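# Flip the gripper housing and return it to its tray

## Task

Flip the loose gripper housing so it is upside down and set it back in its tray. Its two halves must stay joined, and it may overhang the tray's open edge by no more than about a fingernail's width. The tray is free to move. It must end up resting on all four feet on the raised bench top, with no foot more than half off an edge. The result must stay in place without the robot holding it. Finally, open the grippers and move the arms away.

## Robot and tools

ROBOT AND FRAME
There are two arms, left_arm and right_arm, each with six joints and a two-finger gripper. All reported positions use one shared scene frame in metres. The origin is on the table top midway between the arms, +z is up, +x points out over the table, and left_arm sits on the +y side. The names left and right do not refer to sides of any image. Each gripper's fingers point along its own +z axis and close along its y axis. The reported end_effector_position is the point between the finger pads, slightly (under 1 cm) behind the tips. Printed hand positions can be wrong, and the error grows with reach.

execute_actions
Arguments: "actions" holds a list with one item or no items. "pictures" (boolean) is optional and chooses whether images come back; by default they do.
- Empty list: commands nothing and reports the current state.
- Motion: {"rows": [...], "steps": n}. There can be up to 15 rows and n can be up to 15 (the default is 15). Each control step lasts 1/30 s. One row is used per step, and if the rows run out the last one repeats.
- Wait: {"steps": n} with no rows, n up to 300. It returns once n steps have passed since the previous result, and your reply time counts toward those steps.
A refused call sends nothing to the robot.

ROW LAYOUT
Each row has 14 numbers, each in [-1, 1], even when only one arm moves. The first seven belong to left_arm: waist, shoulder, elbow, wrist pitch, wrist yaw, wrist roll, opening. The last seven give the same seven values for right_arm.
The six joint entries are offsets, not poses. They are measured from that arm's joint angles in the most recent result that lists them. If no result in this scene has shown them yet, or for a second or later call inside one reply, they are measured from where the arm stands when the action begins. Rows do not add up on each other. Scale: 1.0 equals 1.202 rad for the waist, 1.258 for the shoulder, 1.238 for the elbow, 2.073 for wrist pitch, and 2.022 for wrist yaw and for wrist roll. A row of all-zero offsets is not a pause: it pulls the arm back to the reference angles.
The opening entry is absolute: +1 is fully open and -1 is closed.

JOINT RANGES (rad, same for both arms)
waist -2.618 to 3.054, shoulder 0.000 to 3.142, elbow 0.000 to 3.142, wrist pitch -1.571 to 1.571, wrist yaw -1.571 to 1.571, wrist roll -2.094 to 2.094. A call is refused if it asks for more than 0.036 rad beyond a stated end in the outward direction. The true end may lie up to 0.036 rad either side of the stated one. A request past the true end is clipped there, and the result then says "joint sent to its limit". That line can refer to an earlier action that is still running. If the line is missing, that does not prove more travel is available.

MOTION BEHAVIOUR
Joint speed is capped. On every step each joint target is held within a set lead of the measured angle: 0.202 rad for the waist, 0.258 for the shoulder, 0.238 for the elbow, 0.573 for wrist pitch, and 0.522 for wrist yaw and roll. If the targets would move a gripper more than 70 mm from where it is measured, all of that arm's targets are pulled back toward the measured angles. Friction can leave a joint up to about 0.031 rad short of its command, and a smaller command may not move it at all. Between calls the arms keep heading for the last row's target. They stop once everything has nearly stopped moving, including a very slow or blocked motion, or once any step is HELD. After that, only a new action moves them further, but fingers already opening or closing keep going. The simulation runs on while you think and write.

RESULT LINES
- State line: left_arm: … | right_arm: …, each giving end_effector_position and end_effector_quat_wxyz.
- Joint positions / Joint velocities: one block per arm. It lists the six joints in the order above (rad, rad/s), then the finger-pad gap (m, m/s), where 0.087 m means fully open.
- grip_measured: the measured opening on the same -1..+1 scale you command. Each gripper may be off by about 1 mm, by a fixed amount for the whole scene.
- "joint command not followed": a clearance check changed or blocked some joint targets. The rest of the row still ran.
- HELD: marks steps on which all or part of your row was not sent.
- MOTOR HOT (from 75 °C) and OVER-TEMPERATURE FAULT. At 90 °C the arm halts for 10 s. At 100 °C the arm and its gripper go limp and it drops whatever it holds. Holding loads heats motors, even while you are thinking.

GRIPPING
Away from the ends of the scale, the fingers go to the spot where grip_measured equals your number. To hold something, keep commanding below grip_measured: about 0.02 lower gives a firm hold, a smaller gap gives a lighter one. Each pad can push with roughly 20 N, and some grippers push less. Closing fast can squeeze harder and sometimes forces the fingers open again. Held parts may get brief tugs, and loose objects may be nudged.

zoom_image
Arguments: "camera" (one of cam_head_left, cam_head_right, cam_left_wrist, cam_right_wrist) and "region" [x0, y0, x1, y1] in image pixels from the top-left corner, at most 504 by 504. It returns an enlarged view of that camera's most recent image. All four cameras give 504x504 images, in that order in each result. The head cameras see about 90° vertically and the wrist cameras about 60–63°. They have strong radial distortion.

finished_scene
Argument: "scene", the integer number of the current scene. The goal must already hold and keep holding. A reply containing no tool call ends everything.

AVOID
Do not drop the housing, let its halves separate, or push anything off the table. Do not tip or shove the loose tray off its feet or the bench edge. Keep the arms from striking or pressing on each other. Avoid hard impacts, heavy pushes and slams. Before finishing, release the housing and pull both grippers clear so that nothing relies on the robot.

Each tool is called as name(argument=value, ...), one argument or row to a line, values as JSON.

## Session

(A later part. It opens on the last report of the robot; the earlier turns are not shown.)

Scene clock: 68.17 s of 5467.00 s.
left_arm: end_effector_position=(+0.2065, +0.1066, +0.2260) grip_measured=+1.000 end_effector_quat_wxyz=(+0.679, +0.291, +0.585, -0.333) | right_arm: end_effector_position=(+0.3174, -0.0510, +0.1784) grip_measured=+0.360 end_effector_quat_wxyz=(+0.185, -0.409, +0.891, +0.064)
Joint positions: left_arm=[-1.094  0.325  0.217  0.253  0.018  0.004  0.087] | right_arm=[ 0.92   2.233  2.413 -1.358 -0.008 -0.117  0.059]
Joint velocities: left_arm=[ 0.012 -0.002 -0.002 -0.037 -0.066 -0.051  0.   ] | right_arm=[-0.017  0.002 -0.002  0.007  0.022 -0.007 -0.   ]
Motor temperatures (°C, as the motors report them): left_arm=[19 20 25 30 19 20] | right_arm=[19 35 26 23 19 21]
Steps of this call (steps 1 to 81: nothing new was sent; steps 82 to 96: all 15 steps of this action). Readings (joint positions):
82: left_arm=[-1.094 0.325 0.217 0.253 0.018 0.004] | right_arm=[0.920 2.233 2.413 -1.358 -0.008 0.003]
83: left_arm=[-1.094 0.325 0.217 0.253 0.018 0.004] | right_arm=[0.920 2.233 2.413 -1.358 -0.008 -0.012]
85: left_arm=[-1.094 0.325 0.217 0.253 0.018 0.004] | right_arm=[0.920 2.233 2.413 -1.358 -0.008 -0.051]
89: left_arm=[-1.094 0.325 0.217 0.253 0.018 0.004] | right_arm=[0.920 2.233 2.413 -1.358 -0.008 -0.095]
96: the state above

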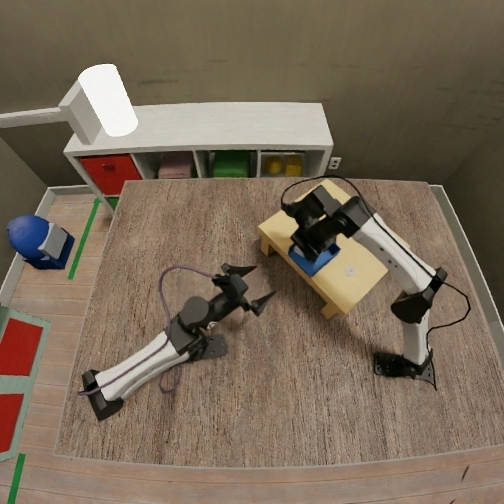

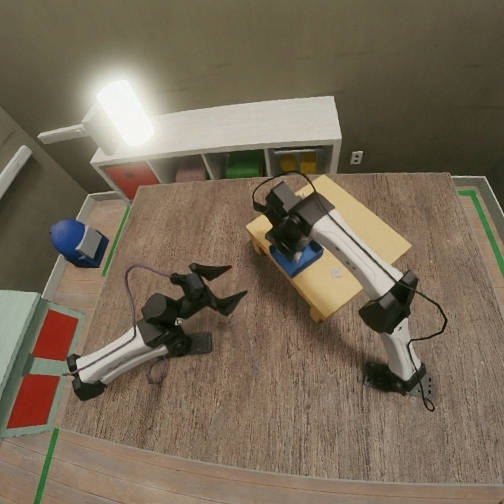

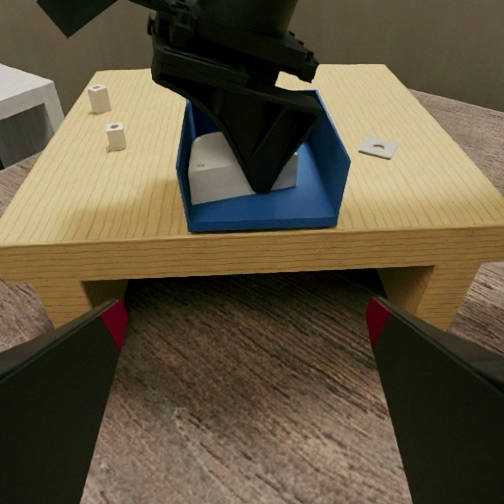

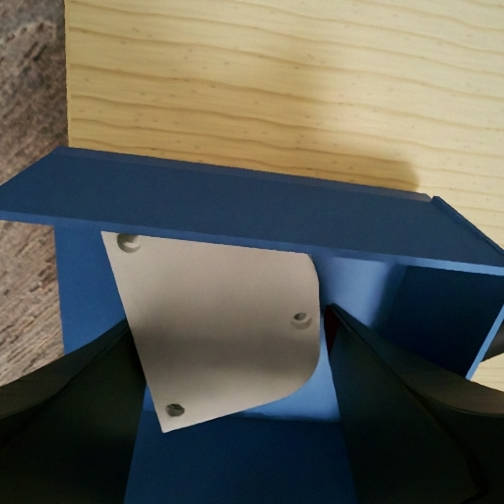

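execute_actions(
  actions=[
    {"rows":[[0,0,0,0,0,0,1,0,0,0,0,-0.03,-0.03,0.36],[0,0,0,0,0,0,1,0,0,0,0,-0.035,-0.055,0.36],[0,0,0,0,0,0,1,0,0,0,0,-0.035,-0.055,0.36],[0,0,0,0,0,0,1,0,0,0,0,-0.035,-0.055,0.36],[0,0,0,0,0,0,1,0,0,0,0,-0.035,-0.055,0.36],[0,0,0,0,0,0,1,0,0,0,0,-0.035,-0.055,0.36],[0,0,0,0,0,0,1,0,0,0,0,-0.035,-0.055,0.33],[0,0,0,0,0,0,1,0,0,0,0,-0.035,-0.055,0.3],[0,0,0,0,0,0,1,0,0,0,0,-0.035,-0.055,0.27],[0,0,0,0,0,0,1,0,0,0,0,-0.035,-0.055,0.24],[0,0,0,0,0,0,1,0,0,0,0,-0.035,-0.055,0.21],[0,0,0,0,0,0,1,0,0,0,0,-0.035,-0.055,0.18],[0,0,0,0,0,0,1,0,0,0,0,-0.035,-0.055,0.15],[0,0,0,0,0,0,1,0,0,0,0,-0.035,-0.055,0.12]]},
  ],
  pictures=false,
)

execute_actions(
  actions=[
    {"steps":10},
  ],
)

Scene clock: 74.07 s of 5467.00 s.
left_arm: end_effector_position=(+0.2065, +0.1066, +0.2260) grip_measured=+1.000 end_effector_quat_wxyz=(+0.679, +0.291, +0.585, -0.333) | right_arm: end_effector_position=(+0.3142, -0.0464, +0.1785) grip_measured=+0.198 end_effector_quat_wxyz=(+0.180, -0.458, +0.867, +0.081)
Joint positions: left_arm=[-1.094  0.325  0.217  0.253  0.018  0.004  0.087] | right_arm=[ 0.92   2.233  2.413 -1.358 -0.063 -0.217  0.052]
Joint velocities: left_arm=[-0.002 -0.012  0.002  0.007  0.022 -0.022  0.   ] | right_arm=[-0.007 -0.002 -0.007  0.022 -0.051  0.007  0.   ]
Motor temperatures (°C, as the motors report them): left_arm=[19 20 25 30 19 20] | right_arm=[19 36 26 23 19 21]
Steps of this call (steps 1 to 15: the robot went on to your last target; steps 16 to 90: nothing new was sent; then 2.40 s passed at rest; steps 91 to 105: all 15 steps of this action). Readings (joint positions):
91: left_arm=[-1.094 0.325 0.217 0.253 0.018 0.004] | right_arm=[0.920 2.233 2.413 -1.358 -0.014 -0.128]
92: left_arm=[-1.094 0.325 0.217 0.253 0.018 0.004] | right_arm=[0.920 2.233 2.413 -1.358 -0.023 -0.143]
94: left_arm=[-1.094 0.325 0.217 0.253 0.018 0.004] | right_arm=[0.920 2.233 2.413 -1.358 -0.039 -0.172]
98: left_arm=[-1.094 0.325 0.217 0.253 0.018 0.004] | right_arm=[0.920 2.233 2.413 -1.358 -0.056 -0.201]
105: the state above

Scene clock: 74.40 s of 5467.00 s.
left_arm: end_effector_position=(+0.2065, +0.1066, +0.2260) grip_measured=+1.000 end_effector_quat_wxyz=(+0.679, +0.291, +0.585, -0.333) | right_arm: end_effector_position=(+0.3141, -0.0463, +0.1785) grip_measured=+0.198 end_effector_quat_wxyz=(+0.180, -0.460, +0.866, +0.081)
Joint positions: left_arm=[-1.094  0.325  0.217  0.253  0.018  0.004  0.087] | right_arm=[ 0.92   2.233  2.413 -1.358 -0.065 -0.221  0.052]
Joint velocities: left_arm=[ 0.007 -0.002 -0.002 -0.051  0.037  0.037  0.   ] | right_arm=[ 0.002 -0.007 -0.017  0.022 -0.007 -0.051 -0.   ]
Motor temperatures (°C, as the motors report them): left_arm=[19 20 25 30 19 20] | right_arm=[19 36 26 23 19 21]
Steps of this call (steps 1 to 10: the robot went on to your last target). Readings (joint positions):
1: left_arm=[-1.094 0.325 0.217 0.253 0.018 0.004] | right_arm=[0.920 2.233 2.413 -1.358 -0.064 -0.218]
2: left_arm=[-1.094 0.325 0.217 0.253 0.018 0.004] | right_arm=[0.920 2.233 2.413 -1.358 -0.064 -0.219]
4: left_arm=[-1.094 0.325 0.217 0.253 0.018 0.004] | right_arm=[0.920 2.233 2.413 -1.358 -0.064 -0.220]
8: left_arm=[-1.094 0.325 0.217 0.253 0.018 0.004] | right_arm=[0.920 2.233 2.413 -1.358 -0.065 -0.221]
10: the state above

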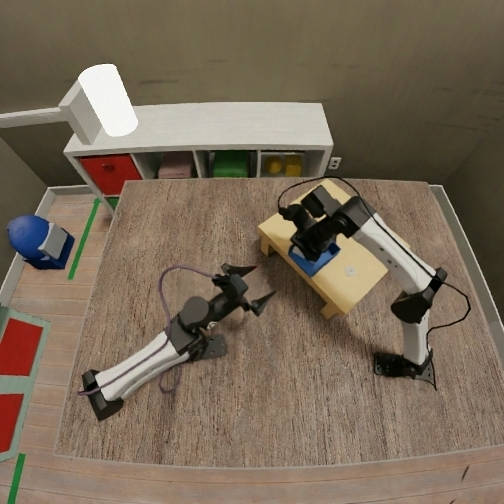

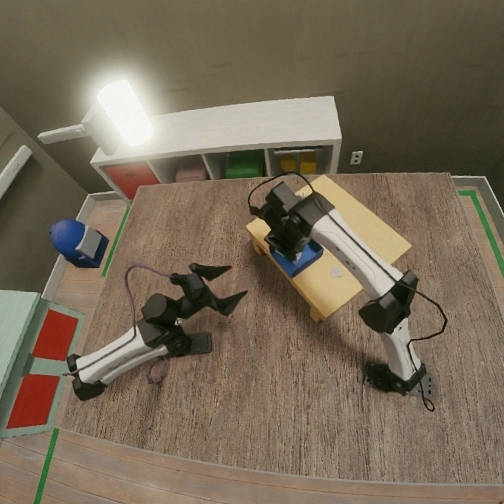

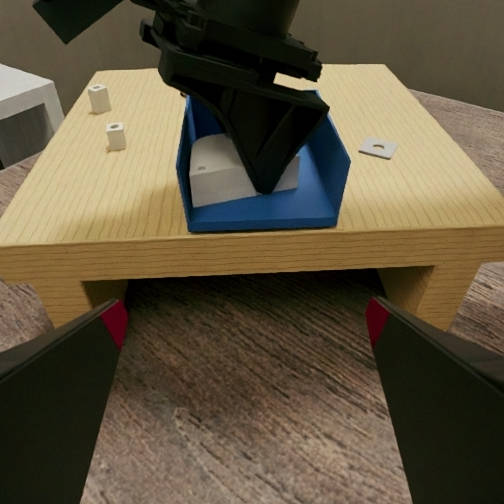

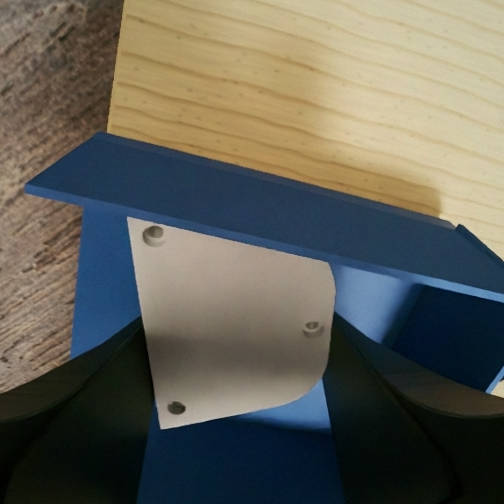

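execute_actions(
  actions=[
    {"rows":[[0,-0.03,-0.03,0,0,0,1,0,-0.015,0,-0.005,0,0,0.16],[0,-0.06,-0.06,0,0,0,1,0,-0.025,0,-0.01,0,0,0.16],[0,-0.1,-0.1,0,0,0,1,0,-0.035,0,-0.018,0,0,0.16]]},
  ],
)

Scene clock: 78.13 s of 5467.00 s.
left_arm: end_effector_position=(+0.2015, +0.1128, +0.1989) grip_measured=+1.000 end_effector_quat_wxyz=(+0.680, +0.291, +0.584, -0.333) | right_arm: end_effector_position=(+0.3072, -0.0526, +0.1875) grip_measured=+0.198 end_effector_quat_wxyz=(+0.177, -0.460, +0.866, +0.080)
Joint positions: left_arm=[-1.094  0.212  0.107  0.253  0.018  0.004  0.087] | right_arm=[ 0.92   2.209  2.413 -1.39  -0.065 -0.222  0.052]
Joint velocities: left_arm=[ 0.012  0.002  0.007  0.022 -0.022 -0.022  0.   ] | right_arm=[-0.007  0.017 -0.017 -0.022 -0.007 -0.022 -0.   ]
Motor temperatures (°C, as the motors report them): left_arm=[19 20 25 30 19 20] | right_arm=[19 37 26 23 19 21]
Steps of this call (steps 1 to 15: the robot went on to your last target; steps 16 to 90: nothing new was sent; then 0.23 s passed at rest; steps 91 to 105: all 15 steps of this action). Readings (joint positions):
91: left_arm=[-1.094 0.321 0.215 0.253 0.018 0.004] | right_arm=[0.920 2.233 2.413 -1.358 -0.065 -0.222]
92: left_arm=[-1.094 0.309 0.207 0.254 0.018 0.004] | right_arm=[0.920 2.233 2.413 -1.360 -0.065 -0.222]
94: left_arm=[-1.094 0.247 0.159 0.258 0.018 0.004] | right_arm=[0.920 2.228 2.413 -1.368 -0.065 -0.222]
98: left_arm=[-1.094 0.212 0.108 0.253 0.018 0.004] | right_arm=[0.920 2.214 2.413 -1.383 -0.065 -0.222]
105: the state above

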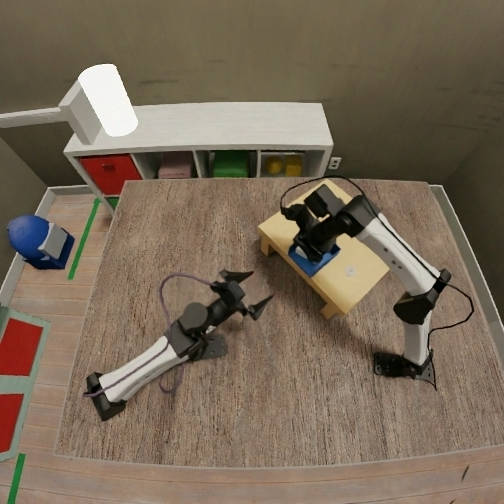

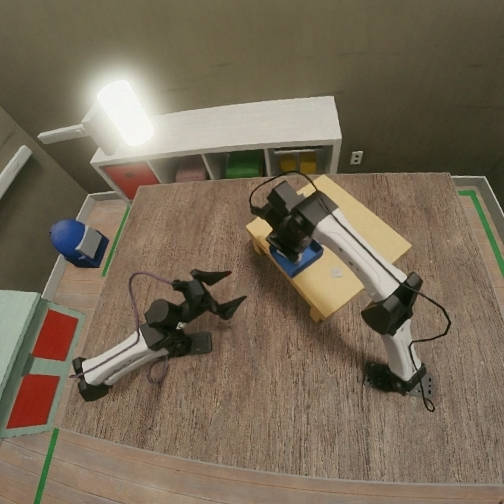

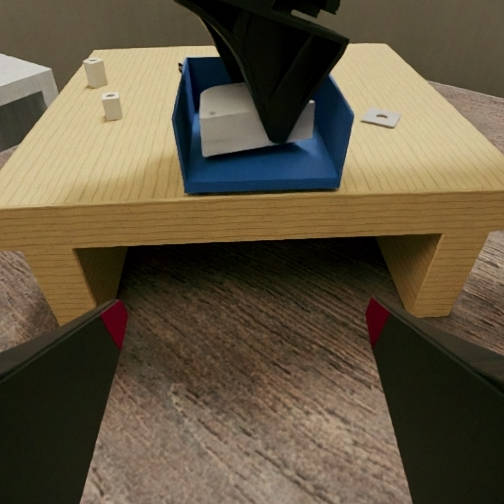

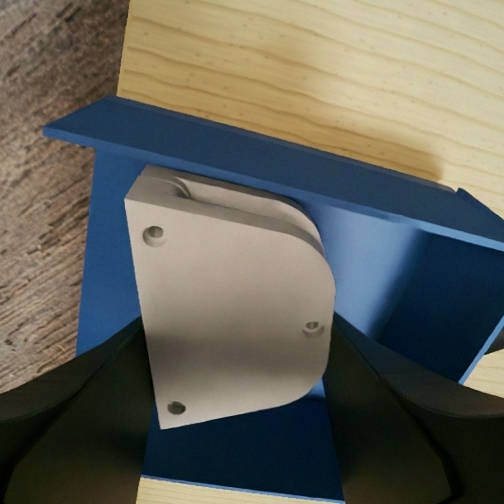

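execute_actions(
  actions=[
    {"rows":[[-0.05,0,0,0,0,0.1,1,0,-0.02,0,0,0,0,0.16],[-0.1,0,0,0,0,0.2,1,0,-0.03,0,0,0,0,0.16],[-0.15,0,0,0,0,0.3,1,0,-0.04,0,0,0,0,0.16],[-0.2,0,0,0,0,0.4,1,0,-0.05,0,0,0,0,0.16],[-0.25,0,0,0,0,0.5,1,0,-0.06,0,0,0,0,0.16],[-0.3,0,0,0,0,0.6,1,0,-0.07,0,0,0,0,0.16],[-0.35,0,0,0,0,0.7,1,0,-0.08,0,0,0,0,0.16],[-0.4,0,0,-0.07,0,0.778,1,0,-0.09,0,0,0,0,0.16],[-0.45,0,0,-0.07,0,0.778,1,0,-0.1,0,0,0,0,0.16],[-0.5,0,0,-0.07,0,0.778,1,0,-0.11,0,0,0,0,0.16],[-0.55,0,0,-0.07,0,0.778,1,0,-0.12,0,0,0,0,0.16],[-0.6,0,0,-0.07,0,0.778,1,0,-0.125,0,0,0,0,0.16]]},
  ],
  pictures=false,
)

execute_actions(
  actions=[
    {"steps":15},
  ],
)

Scene clock: 83.23 s of 5467.00 s.
left_arm: end_effector_position=(+0.0651, +0.0583, +0.2025) grip_measured=+1.000 end_effector_quat_wxyz=(+0.712, +0.689, +0.069, -0.117) | right_arm: end_effector_position=(+0.2951, -0.0638, +0.2527) grip_measured=+0.198 end_effector_quat_wxyz=(+0.247, -0.454, +0.850, +0.098)
Joint positions: left_arm=[-1.805  0.212  0.107  0.145  0.023  1.308  0.087] | right_arm=[ 0.92   2.058  2.413 -1.391 -0.065 -0.222  0.052]
Joint velocities: left_arm=[-0.252  0.002 -0.007 -0.168  0.007  1.795  0.   ] | right_arm=[-0.007 -0.183 -0.012 -0.022  0.051  0.037 -0.   ]
Motor temperatures (°C, as the motors report them): left_arm=[19 20 25 30 19 20] | right_arm=[19 38 26 23 19 21]
Steps of this call (steps 1 to 15: the robot went on to your last target; steps 16 to 90: nothing new was sent; then 1.60 s passed at rest; steps 91 to 105: all 15 steps of this action). Readings (joint positions):
91: left_arm=[-1.101 0.212 0.107 0.253 0.015 0.030] | right_arm=[0.920 2.209 2.413 -1.391 -0.065 -0.222]
92: left_arm=[-1.127 0.212 0.107 0.253 0.012 0.091] | right_arm=[0.920 2.207 2.413 -1.391 -0.065 -0.222]
94: left_arm=[-1.225 0.212 0.107 0.253 0.010 0.279] | right_arm=[0.920 2.201 2.413 -1.391 -0.065 -0.222]
98: left_arm=[-1.466 0.212 0.107 0.242 0.013 0.669] | right_arm=[0.920 2.158 2.413 -1.391 -0.065 -0.222]
105: the state above

Scene clock: 83.73 s of 5467.00 s.
left_arm: end_effector_position=(+0.0653, +0.0584, +0.2083) grip_measured=+1.000 end_effector_quat_wxyz=(+0.714, +0.699, -0.020, -0.027) | right_arm: end_effector_position=(+0.2944, -0.0643, +0.2550) grip_measured=+0.198 end_effector_quat_wxyz=(+0.250, -0.454, +0.850, +0.099)
Joint positions: left_arm=[-1.809  0.212  0.107  0.126  0.023  1.561  0.087] | right_arm=[ 0.92   2.053  2.413 -1.392 -0.065 -0.222  0.052]
Joint velocities: left_arm=[-0.012 -0.007  0.002 -0.037  0.022  0.037  0.   ] | right_arm=[-0.007 -0.002 -0.002  0.037  0.007  0.037  0.   ]
Motor temperatures (°C, as the motors report them): left_arm=[19 20 25 30 19 20] | right_arm=[19 38 26 23 19 21]
Steps of this call (steps 1 to 15: the robot went on to your last target). Readings (joint positions):
1: left_arm=[-1.809 0.212 0.107 0.140 0.023 1.361] | right_arm=[0.920 2.053 2.413 -1.391 -0.065 -0.222]
2: left_arm=[-1.809 0.212 0.107 0.137 0.023 1.403] | right_arm=[0.920 2.052 2.413 -1.391 -0.065 -0.222]
4: left_arm=[-1.809 0.212 0.107 0.132 0.023 1.464] | right_arm=[0.920 2.052 2.413 -1.392 -0.065 -0.222]
8: left_arm=[-1.809 0.212 0.107 0.128 0.023 1.527] | right_arm=[0.920 2.053 2.413 -1.392 -0.065 -0.222]
15: the state above

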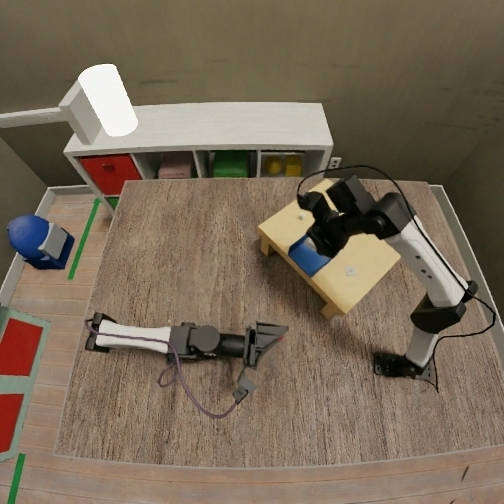

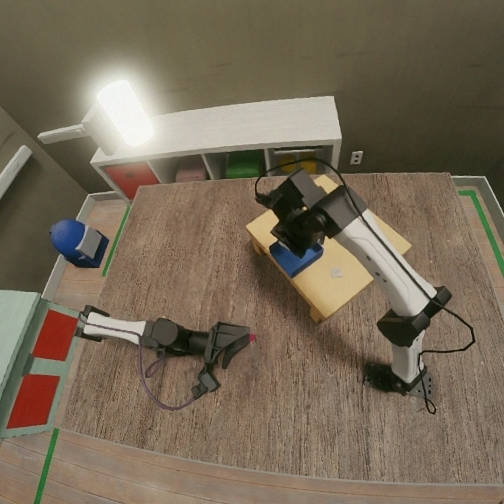

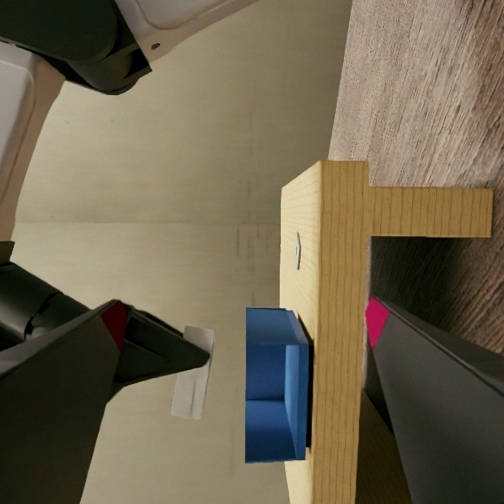

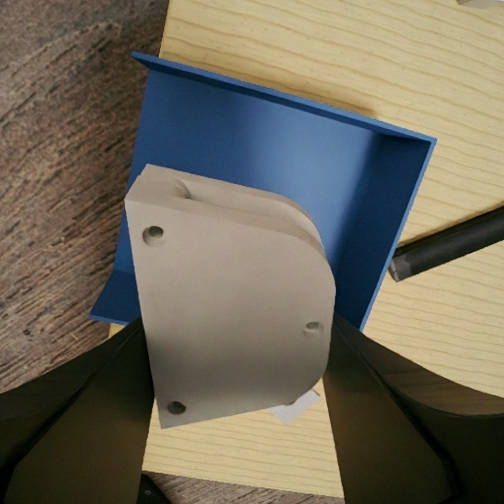

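execute_actions(
  actions=[
    {"rows":[[0,0,0,0,0,0,1,0,-0.03,-0.03,0,0,0,0.16],[0,0,0,0,0,0,1,0.01,-0.06,-0.065,0,0,0,0.16],[0,0,0,0,0,0,1,0.02,-0.09,-0.1,0,0,0,0.16],[0,0,0,0,0,0,1,0.03,-0.12,-0.14,0.005,0,0,0.16],[0,0,0,0,0,0,1,0.04,-0.15,-0.18,0.01,0,0,0.16],[0,0,0,0,0,0,1,0.05,-0.18,-0.22,0.01,0,0,0.16],[0,0,0,0,0,0,1,0.06,-0.21,-0.26,0.015,0,0,0.16],[0,0,0,0,0,0,1,0.07,-0.24,-0.3,0.015,0,0,0.16],[0,0,0,0,0,0,1,0.08,-0.27,-0.34,0.02,0,0,0.16],[0,0,0,0,0,0,1,0.09,-0.3,-0.38,0.02,0,0,0.16],[0,0,0,0,0,0,1,0.1,-0.325,-0.42,0.025,0,0,0.16],[0,0,0,0,0,0,1,0.115,-0.35,-0.46,0.03,0,0,0.16],[0,0,0,0,0,0,1,0.13,-0.37,-0.5,0.03,0,0,0.16],[0,0,0,0,0,0,1,0.14,-0.38,-0.53,0.03,0,0,0.16],[0,0,0,0,0,0,1,0.15,-0.386,-0.55,0.03,0,0,0.16]]},
  ],
  pictures=false,
)

execute_actions(
  actions=[
    {"steps":8},
  ],
  pictures=false,
)

execute_actions(
  actions=[
    {"rows":[[0,0,0,0,0,0,0.6,0.02,0,0,0,0,0,0.16],[0,0,0,0,0,0,0.3,0.045,0,0,0,0,0,0.16],[0,0,0,0,0,0,0.3,0.07,0,0,0,0,0,0.16],[0,0,0,0,0,0,0.3,0.1,0,0,0,0,0,0.16],[0,0,0,0,0,0,0.3,0.13,0,0,0,0,0,0.16],[0,0,0,0,0,0,0.3,0.16,0,0,0,0,0,0.16],[0,0,0,0,0,0,0.3,0.19,0,0,0,0,0,0.16],[0,0,0,0,0,0,0.3,0.22,0,0,0,0,0,0.16],[0,0,0,0,0,0,0.3,0.25,0,0,0,0,0,0.16],[0,0,0,0,0,0,0.3,0.275,0,0,0,0,0,0.16],[0,0,0,0,0,0,0.3,0.295,0,0,0,0,0,0.16],[0,0,0,0,0,0,0.3,0.305,0,0,0,0,0,0.16]]},
  ],
)

Scene clock: 92.27 s of 5467.00 s.
left_arm: end_effector_position=(+0.0653, +0.0584, +0.2085) grip_measured=+1.000 end_effector_quat_wxyz=(+0.714, +0.699, -0.022, -0.025) | right_arm: end_effector_position=(+0.1671, -0.1157, +0.2485) grip_measured=+0.198 end_effector_quat_wxyz=(+0.196, -0.522, +0.824, +0.102)
Joint positions: left_arm=[-1.809  0.212  0.107  0.126  0.023  1.568  0.087] | right_arm=[ 1.071  1.588  1.818 -1.36  -0.065 -0.222  0.052]
Joint velocities: left_arm=[ 0.002 -0.012  0.002  0.022  0.007  0.022  0.   ] | right_arm=[ 0.398 -0.628 -1.038  0.051 -0.007 -0.051  0.   ]
Motor temperatures (°C, as the motors report them): left_arm=[19 20 25 30 19 20] | right_arm=[19 38 26 23 19 21]
Steps of this call (steps 1 to 15: the robot went on to your last target; steps 16 to 90: nothing new was sent; then 5.03 s passed at rest; steps 91 to 105: all 15 steps of this action). Readings (joint positions):
91: left_arm=[-1.809 0.212 0.107 0.126 0.023 1.570] | right_arm=[0.920 2.051 2.410 -1.391 -0.065 -0.222]
92: left_arm=[-1.809 0.212 0.107 0.126 0.023 1.570] | right_arm=[0.920 2.042 2.394 -1.388 -0.065 -0.222]
94: left_arm=[-1.809 0.212 0.107 0.126 0.023 1.569] | right_arm=[0.925 1.998 2.323 -1.385 -0.065 -0.222]
98: left_arm=[-1.809 0.212 0.107 0.126 0.023 1.568] | right_arm=[0.970 1.853 2.134 -1.379 -0.065 -0.222]
105: the state above

Scene clock: 92.53 s of 5467.00 s.
left_arm: end_effector_position=(+0.0653, +0.0584, +0.2085) grip_measured=+1.000 end_effector_quat_wxyz=(+0.714, +0.699, -0.022, -0.025) | right_arm: end_effector_position=(+0.1537, -0.1202, +0.2334) grip_measured=+0.198 end_effector_quat_wxyz=(+0.172, -0.534, +0.822, +0.096)
Joint positions: left_arm=[-1.809  0.212  0.107  0.126  0.023  1.567  0.087] | right_arm=[ 1.096  1.568  1.745 -1.357 -0.065 -0.222  0.052]
Joint velocities: left_arm=[-0.017 -0.027 -0.002 -0.022  0.037  0.022  0.   ] | right_arm=[ 0.007  0.012 -0.002  0.037 -0.037  0.051  0.001]
Motor temperatures (°C, as the motors report them): left_arm=[19 20 25 30 19 20] | right_arm=[19 38 26 23 19 21]
Steps of this call (steps 1 to 8: the robot went on to your last target). Readings (joint positions):
1: left_arm=[-1.809 0.212 0.107 0.126 0.023 1.568] | right_arm=[1.083 1.572 1.789 -1.361 -0.065 -0.222]
2: left_arm=[-1.809 0.212 0.107 0.126 0.023 1.568] | right_arm=[1.092 1.567 1.771 -1.362 -0.065 -0.222]
4: left_arm=[-1.809 0.212 0.107 0.126 0.023 1.568] | right_arm=[1.096 1.568 1.752 -1.360 -0.065 -0.222]
8: the state above

Scene clock: 93.03 s of 5467.00 s.
left_arm: end_effector_position=(+0.0653, +0.0584, +0.2085) grip_measured=+0.300 end_effector_quat_wxyz=(+0.714, +0.699, -0.022, -0.025) | right_arm: end_effector_position=(+0.0530, -0.0702, +0.2334) grip_measured=+0.198 end_effector_quat_wxyz=(-0.151, +0.675, -0.711, -0.126)
Joint positions: left_arm=[-1.809  0.212  0.107  0.126  0.023  1.567  0.057] | right_arm=[ 1.463  1.568  1.745 -1.357 -0.065 -0.222  0.052]
Joint velocities: left_arm=[ 0.002 -0.007  0.002  0.037  0.037 -0.081 -0.   ] | right_arm=[ 0.046 -0.007  0.012  0.066 -0.007 -0.066 -0.   ]
Motor temperatures (°C, as the motors report them): left_arm=[19 20 25 30 19 20] | right_arm=[19 38 26 23 19 21]
Steps of this call (steps 1 to 15: all 15 steps of this action). Readings (joint positions):
1: left_arm=[-1.809 0.212 0.107 0.126 0.023 1.567] | right_arm=[1.098 1.568 1.745 -1.356 -0.065 -0.222]
2: left_arm=[-1.809 0.212 0.107 0.126 0.023 1.567] | right_arm=[1.105 1.568 1.745 -1.357 -0.063 -0.222]
4: left_arm=[-1.809 0.212 0.107 0.126 0.023 1.567] | right_arm=[1.145 1.568 1.745 -1.357 -0.061 -0.222]
8: left_arm=[-1.809 0.212 0.107 0.126 0.023 1.567] | right_arm=[1.289 1.568 1.745 -1.357 -0.061 -0.222]
15: the state above

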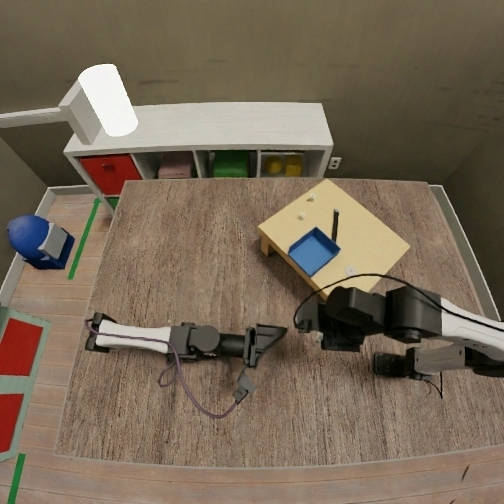

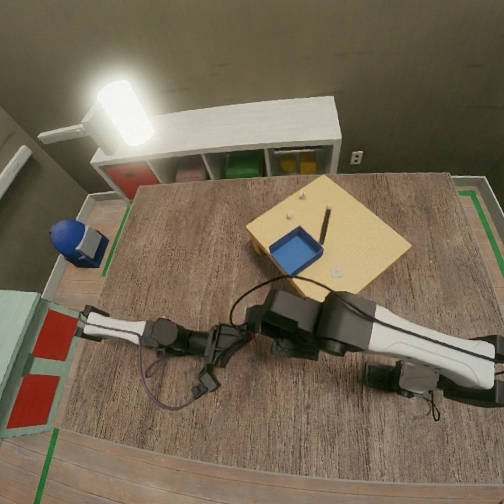

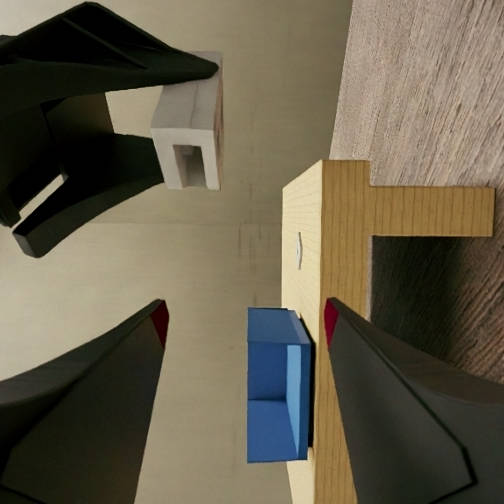

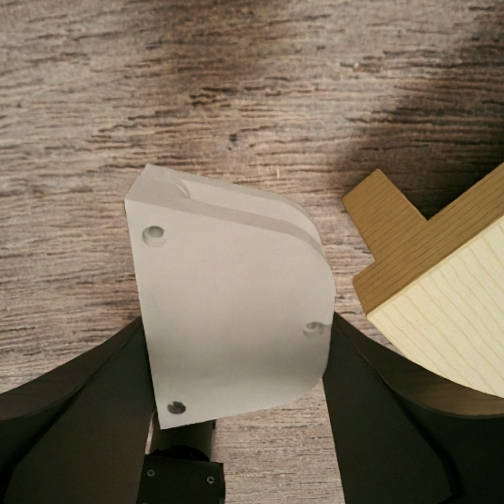

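execute_actions(
  actions=[
    {"rows":[[0,0.05,0.02,0.02,0,0,0.15,0,0,0,0,0,0,0.16],[0,0.1,0.04,0.04,0,0,0.15,0,0,0,0,0,0,0.16],[0,0.15,0.06,0.06,0,0,0.15,0,0,0,0,0,0,0.16],[0,0.2,0.075,0.08,0,0,0.15,0,0,0,0,0,0,0.16],[0,0.25,0.09,0.1,0,0,0.15,0,0,0,0,0,0,0.16],[0,0.3,0.105,0.12,0,0,0.15,0,0,0,0,0,0,0.16],[0,0.35,0.12,0.14,0,0,0.15,0,0,0,0,0,0,0.16],[0,0.39,0.135,0.16,0,0,0.15,0,0,0,0,0,0,0.16],[0,0.43,0.15,0.18,0,0,0.15,0,0,0,0,0,0,0.16],[0,0.46,0.16,0.195,0,0,0.15,0,0,0,0,0,0,0.16],[0,0.475,0.16,0.195,0,0,0.15,0,0,0,0,0,0,0.16]]},
  ],
  pictures=false,
)

execute_actions(
  actions=[
    {"steps":12},
  ],
)

Scene clock: 101.47 s of 5467.00 s.
left_arm: end_effector_position=(+0.0624, -0.0082, +0.2207) grip_measured=+0.150 end_effector_quat_wxyz=(+0.687, +0.726, -0.023, -0.025) | right_arm: end_effector_position=(+0.0530, -0.0702, +0.2334) grip_measured=+0.198 end_effector_quat_wxyz=(-0.151, +0.675, -0.711, -0.126)
Joint positions: left_arm=[-1.809  0.799  0.285  0.46   0.023  1.567  0.05 ] | right_arm=[ 1.463  1.568  1.745 -1.357 -0.065 -0.222  0.052]
Joint velocities: left_arm=[ 0.022  0.007 -0.002  0.256 -0.022  0.066 -0.001] | right_arm=[-0.017  0.002  0.007 -0.007 -0.022  0.022 -0.   ]
Motor temperatures (°C, as the motors report them): left_arm=[19 20 26 31 19 20] | right_arm=[19 36 26 23 19 21]
Steps of this call (steps 1 to 15: the robot went on to your last target; steps 16 to 90: nothing new was sent; then 4.93 s passed at rest; steps 91 to 105: all 15 steps of this action). Readings (joint positions):
91: left_arm=[-1.809 0.218 0.107 0.130 0.023 1.567] | right_arm=[1.463 1.568 1.745 -1.357 -0.065 -0.222]
92: left_arm=[-1.809 0.243 0.112 0.140 0.023 1.567] | right_arm=[1.463 1.568 1.745 -1.357 -0.065 -0.222]
94: left_arm=[-1.809 0.344 0.141 0.172 0.023 1.567] | right_arm=[1.463 1.568 1.745 -1.357 -0.065 -0.222]
98: left_arm=[-1.809 0.593 0.222 0.291 0.023 1.567] | right_arm=[1.463 1.568 1.745 -1.357 -0.065 -0.222]
105: the state above

Scene clock: 101.87 s of 5467.00 s.
left_arm: end_effector_position=(+0.0624, -0.0086, +0.2325) grip_measured=+0.150 end_effector_quat_wxyz=(+0.704, +0.709, -0.022, -0.025) | right_arm: end_effector_position=(+0.0530, -0.0702, +0.2334) grip_measured=+0.198 end_effector_quat_wxyz=(-0.151, +0.675, -0.711, -0.126)
Joint positions: left_arm=[-1.809  0.799  0.285  0.507  0.023  1.567  0.05 ] | right_arm=[ 1.463  1.568  1.745 -1.357 -0.065 -0.222  0.052]
Joint velocities: left_arm=[ 0.017  0.002  0.002  0.051 -0.022 -0.095  0.   ] | right_arm=[-0.002 -0.002  0.022  0.007  0.022  0.022 -0.   ]
Motor temperatures (°C, as the motors report them): left_arm=[19 20 26 31 19 20] | right_arm=[19 36 26 23 19 21]
Steps of this call (steps 1 to 12: the robot went on to your last target). Readings (joint positions):
1: left_arm=[-1.809 0.799 0.285 0.469 0.023 1.567] | right_arm=[1.463 1.568 1.745 -1.357 -0.065 -0.222]
2: left_arm=[-1.809 0.799 0.285 0.478 0.023 1.567] | right_arm=[1.463 1.568 1.745 -1.357 -0.065 -0.222]
4: left_arm=[-1.809 0.799 0.285 0.491 0.023 1.567] | right_arm=[1.463 1.568 1.745 -1.357 -0.065 -0.222]
8: left_arm=[-1.809 0.799 0.285 0.502 0.023 1.567] | right_arm=[1.463 1.568 1.745 -1.357 -0.065 -0.222]
12: the state above

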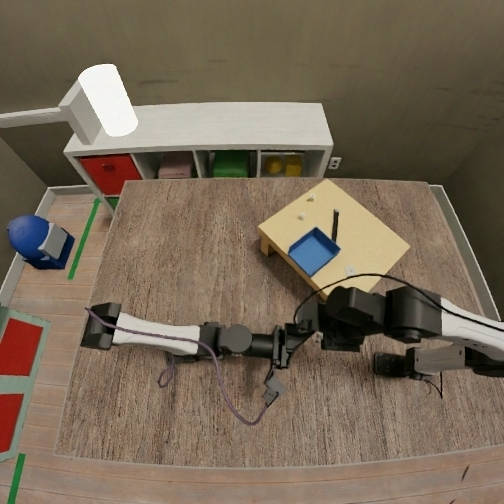

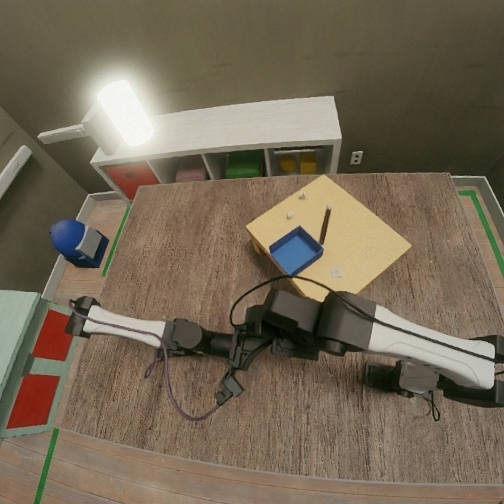

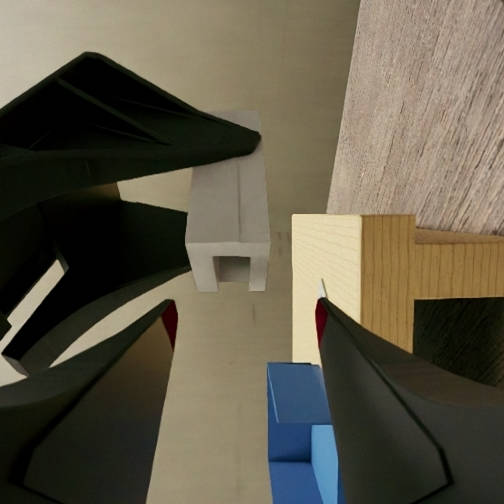

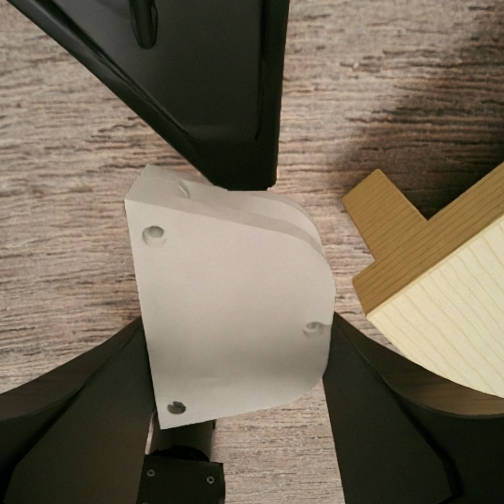

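execute_actions(
  actions=[
    {"rows":[[0,0,0.02,0.02,0,0,0.1,0,0,0,0,0,0,0.16],[0,0.01,0.025,0.025,0,0,0.1,0,0,0,0,0,0,0.16],[0,0.02,0.03,0.03,0,0,0.1,0,0,0,0,0,0,0.16],[0,0.035,0.035,0.036,0,0,0.05,0,0,0,0,0,0,0.16],[0,0.05,0.04,0.042,0,0,0.05,0,0,0,0,0,0,0.16],[0,0.065,0.046,0.048,0,0,0.05,0,0,0,0,0,0,0.16],[0,0.08,0.052,0.054,0,0,0,0,0,0,0,0,0,0.16],[0,0.095,0.058,0.06,0,0,0,0,0,0,0,0,0,0.16],[0,0.11,0.064,0.066,0,0,0,0,0,0,0,0,0,0.16],[0,0.125,0.07,0.072,0,0,0,0,0,0,0,0,0,0.16],[0,0.14,0.075,0.077,0,0,0,0,0,0,0,0,0,0.16],[0,0.155,0.08,0.081,0,0,0,0,0,0,0,0,0,0.16],[0,0.17,0.085,0.081,0,0,0,0,0,0,0,0,0,0.16],[0,0.185,0.09,0.081,0,0,0,0,0,0,0,0,0,0.16],[0,0.195,0.094,0.081,0,0,0,0,0,0,0,0,0,0.16]]},
  ],
  pictures=false,
)

execute_actions(
  actions=[
    {"steps":12},
  ],
)

Scene clock: 108.07 s of 5467.00 s.
left_arm: end_effector_position=(+0.0609, -0.0411, +0.2395) grip_measured=+0.000 end_effector_quat_wxyz=(+0.707, +0.707, -0.022, -0.025) | right_arm: end_effector_position=(+0.0530, -0.0702, +0.2334) grip_measured=+0.198 end_effector_quat_wxyz=(-0.151, +0.675, -0.711, -0.126)
Joint positions: left_arm=[-1.809  1.005  0.371  0.634  0.023  1.567  0.044] | right_arm=[ 1.463  1.568  1.745 -1.357 -0.065 -0.222  0.052]
Joint velocities: left_arm=[ 0.007  0.505  0.178  0.125 -0.022  0.037 -0.001] | right_arm=[ 0.002 -0.002 -0.012  0.007  0.022  0.022 -0.001]
Motor temperatures (°C, as the motors report them): left_arm=[19 20 26 31 19 20] | right_arm=[19 35 26 23 19 21]
Steps of this call (steps 1 to 30: the robot went on to your last target; steps 31 to 90: nothing new was sent; then 2.70 s passed at rest; steps 91 to 105: all 15 steps of this action). Readings (joint positions):
91: left_arm=[-1.809 0.799 0.285 0.511 0.023 1.567] | right_arm=[1.463 1.568 1.745 -1.357 -0.065 -0.222]
92: left_arm=[-1.809 0.799 0.285 0.514 0.023 1.567] | right_arm=[1.463 1.568 1.745 -1.357 -0.065 -0.222]
94: left_arm=[-1.809 0.807 0.291 0.525 0.023 1.567] | right_arm=[1.463 1.568 1.745 -1.357 -0.065 -0.222]
98: left_arm=[-1.809 0.872 0.323 0.568 0.023 1.567] | right_arm=[1.463 1.568 1.745 -1.357 -0.065 -0.222]
105: the state above

Scene clock: 108.47 s of 5467.00 s.
left_arm: end_effector_position=(+0.0607, -0.0456, +0.2370) grip_measured=+0.000 end_effector_quat_wxyz=(+0.705, +0.709, -0.022, -0.025) | right_arm: end_effector_position=(+0.0530, -0.0702, +0.2334) grip_measured=+0.198 end_effector_quat_wxyz=(-0.151, +0.675, -0.711, -0.126)
Joint positions: left_arm=[-1.809  1.035  0.378  0.652  0.023  1.567  0.044] | right_arm=[ 1.463  1.568  1.745 -1.357 -0.065 -0.222  0.052]
Joint velocities: left_arm=[-0.007 -0.002 -0.022 -0.007 -0.051 -0.007 -0.001] | right_arm=[ 0.002 -0.022  0.017  0.022 -0.022 -0.037  0.   ]
Motor temperatures (°C, as the motors report them): left_arm=[19 20 26 31 19 20] | right_arm=[19 35 26 23 19 21]
Steps of this call (steps 1 to 12: the robot went on to your last target). Readings (joint positions):
1: left_arm=[-1.809 1.020 0.376 0.638 0.023 1.567] | right_arm=[1.463 1.568 1.745 -1.357 -0.065 -0.222]
2: left_arm=[-1.809 1.029 0.378 0.640 0.023 1.567] | right_arm=[1.463 1.568 1.745 -1.357 -0.065 -0.222]
4: left_arm=[-1.809 1.035 0.378 0.642 0.023 1.567] | right_arm=[1.463 1.568 1.745 -1.357 -0.065 -0.222]
8: left_arm=[-1.809 1.035 0.378 0.648 0.023 1.567] | right_arm=[1.463 1.568 1.745 -1.357 -0.065 -0.222]
12: the state above

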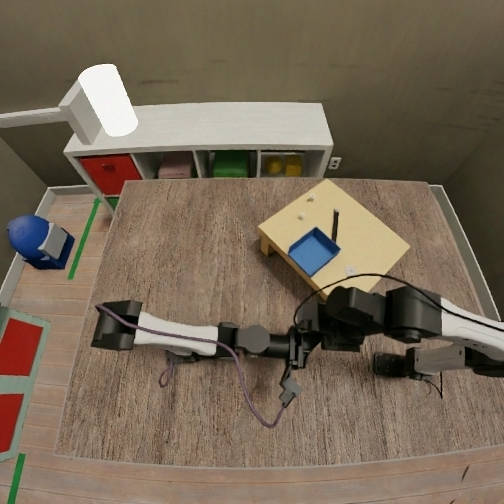

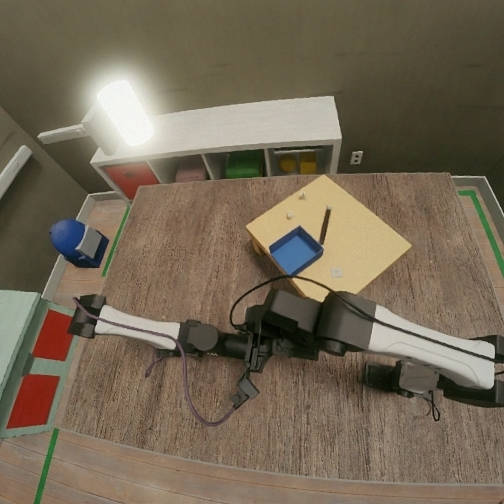

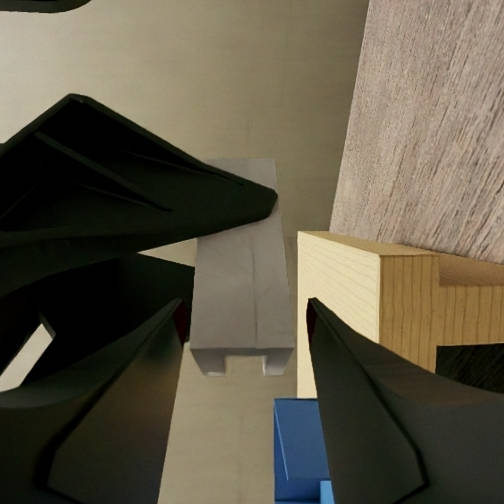

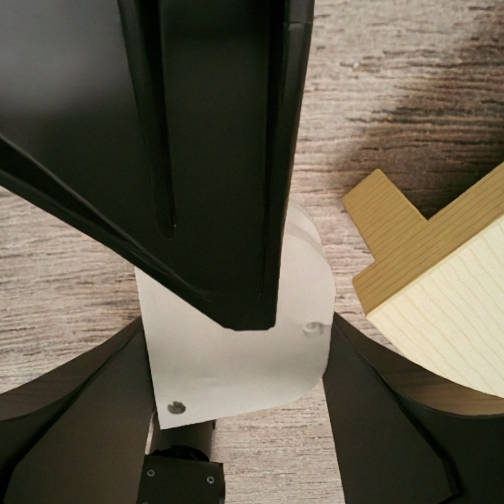

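Good. Close.

execute_actions(
  actions=[
    {"rows":[[0,0,0,0.012,0,0,-0.05,0,0,0,0,0,0,0.16],[0,0,0,0.012,0,0,-0.1,0,0,0,0,0,0,0.16],[0,0,0,0.012,0,0,-0.15,0,0,0,0,0,0,0.16],[0,0,0,0.012,0,0,-0.2,0,0,0,0,0,0,0.16],[0,0,0,0.012,0,0,-0.24,0,0,0,0,0,0,0.16],[0,0,0,0.012,0,0,-0.28,0,0,0,0,0,0,0.16],[0,0,0,0.012,0,0,-0.31,0,0,0,0,0,0,0.16],[0,0,0,0.012,0,0,-0.34,0,0,0,0,0,0,0.16],[0,0,0,0.012,0,0,-0.37,0,0,0,0,0,0,0.16],[0,0,0,0.012,0,0,-0.4,0,0,0,0,0,0,0.16],[0,0,0,0.012,0,0,-0.43,0,0,0,0,0,0,0.16],[0,0,0,0.012,0,0,-0.46,0,0,0,0,0,0,0.16],[0,0,0,0.012,0,0,-0.49,0,0,0,0,0,0,0.16]]},
  ],
  pictures=false,
)

Scene clock: 113.07 s of 5467.00 s.
left_arm: end_effector_position=(+0.0607, -0.0456, +0.2385) grip_measured=-0.392 end_effector_quat_wxyz=(+0.707, +0.707, -0.024, -0.023) | right_arm: end_effector_position=(+0.0530, -0.0702, +0.2334) grip_measured=+0.198 end_effector_quat_wxyz=(-0.151, +0.675, -0.711, -0.126)
Joint positions: left_arm=[-1.809  1.035  0.378  0.657  0.023  1.572  0.027] | right_arm=[ 1.463  1.568  1.745 -1.357 -0.066 -0.222  0.052]
Joint velocities: left_arm=[ 0.007  0.012 -0.007 -0.051  0.081  0.022 -0.001] | right_arm=[ 0.002  0.007  0.007 -0.022 -0.081 -0.051 -0.001]
Motor temperatures (°C, as the motors report them): left_arm=[19 20 27 32 19 20] | right_arm=[19 34 26 23 19 21]
Steps of this call (steps 1 to 30: the robot went on to your last target; steps 31 to 90: nothing new was sent; then 1.10 s passed at rest; steps 91 to 105: all 15 steps of this action). Readings (joint positions):
91: left_arm=[-1.809 1.035 0.378 0.654 0.023 1.567] | right_arm=[1.463 1.568 1.745 -1.357 -0.065 -0.222]
92: left_arm=[-1.809 1.035 0.378 0.654 0.023 1.567] | right_arm=[1.463 1.568 1.745 -1.357 -0.065 -0.222]
94: left_arm=[-1.809 1.035 0.378 0.655 0.023 1.567] | right_arm=[1.463 1.568 1.745 -1.357 -0.065 -0.222]
98: left_arm=[-1.809 1.035 0.378 0.655 0.023 1.567] | right_arm=[1.463 1.568 1.745 -1.357 -0.065 -0.222]
105: the state above


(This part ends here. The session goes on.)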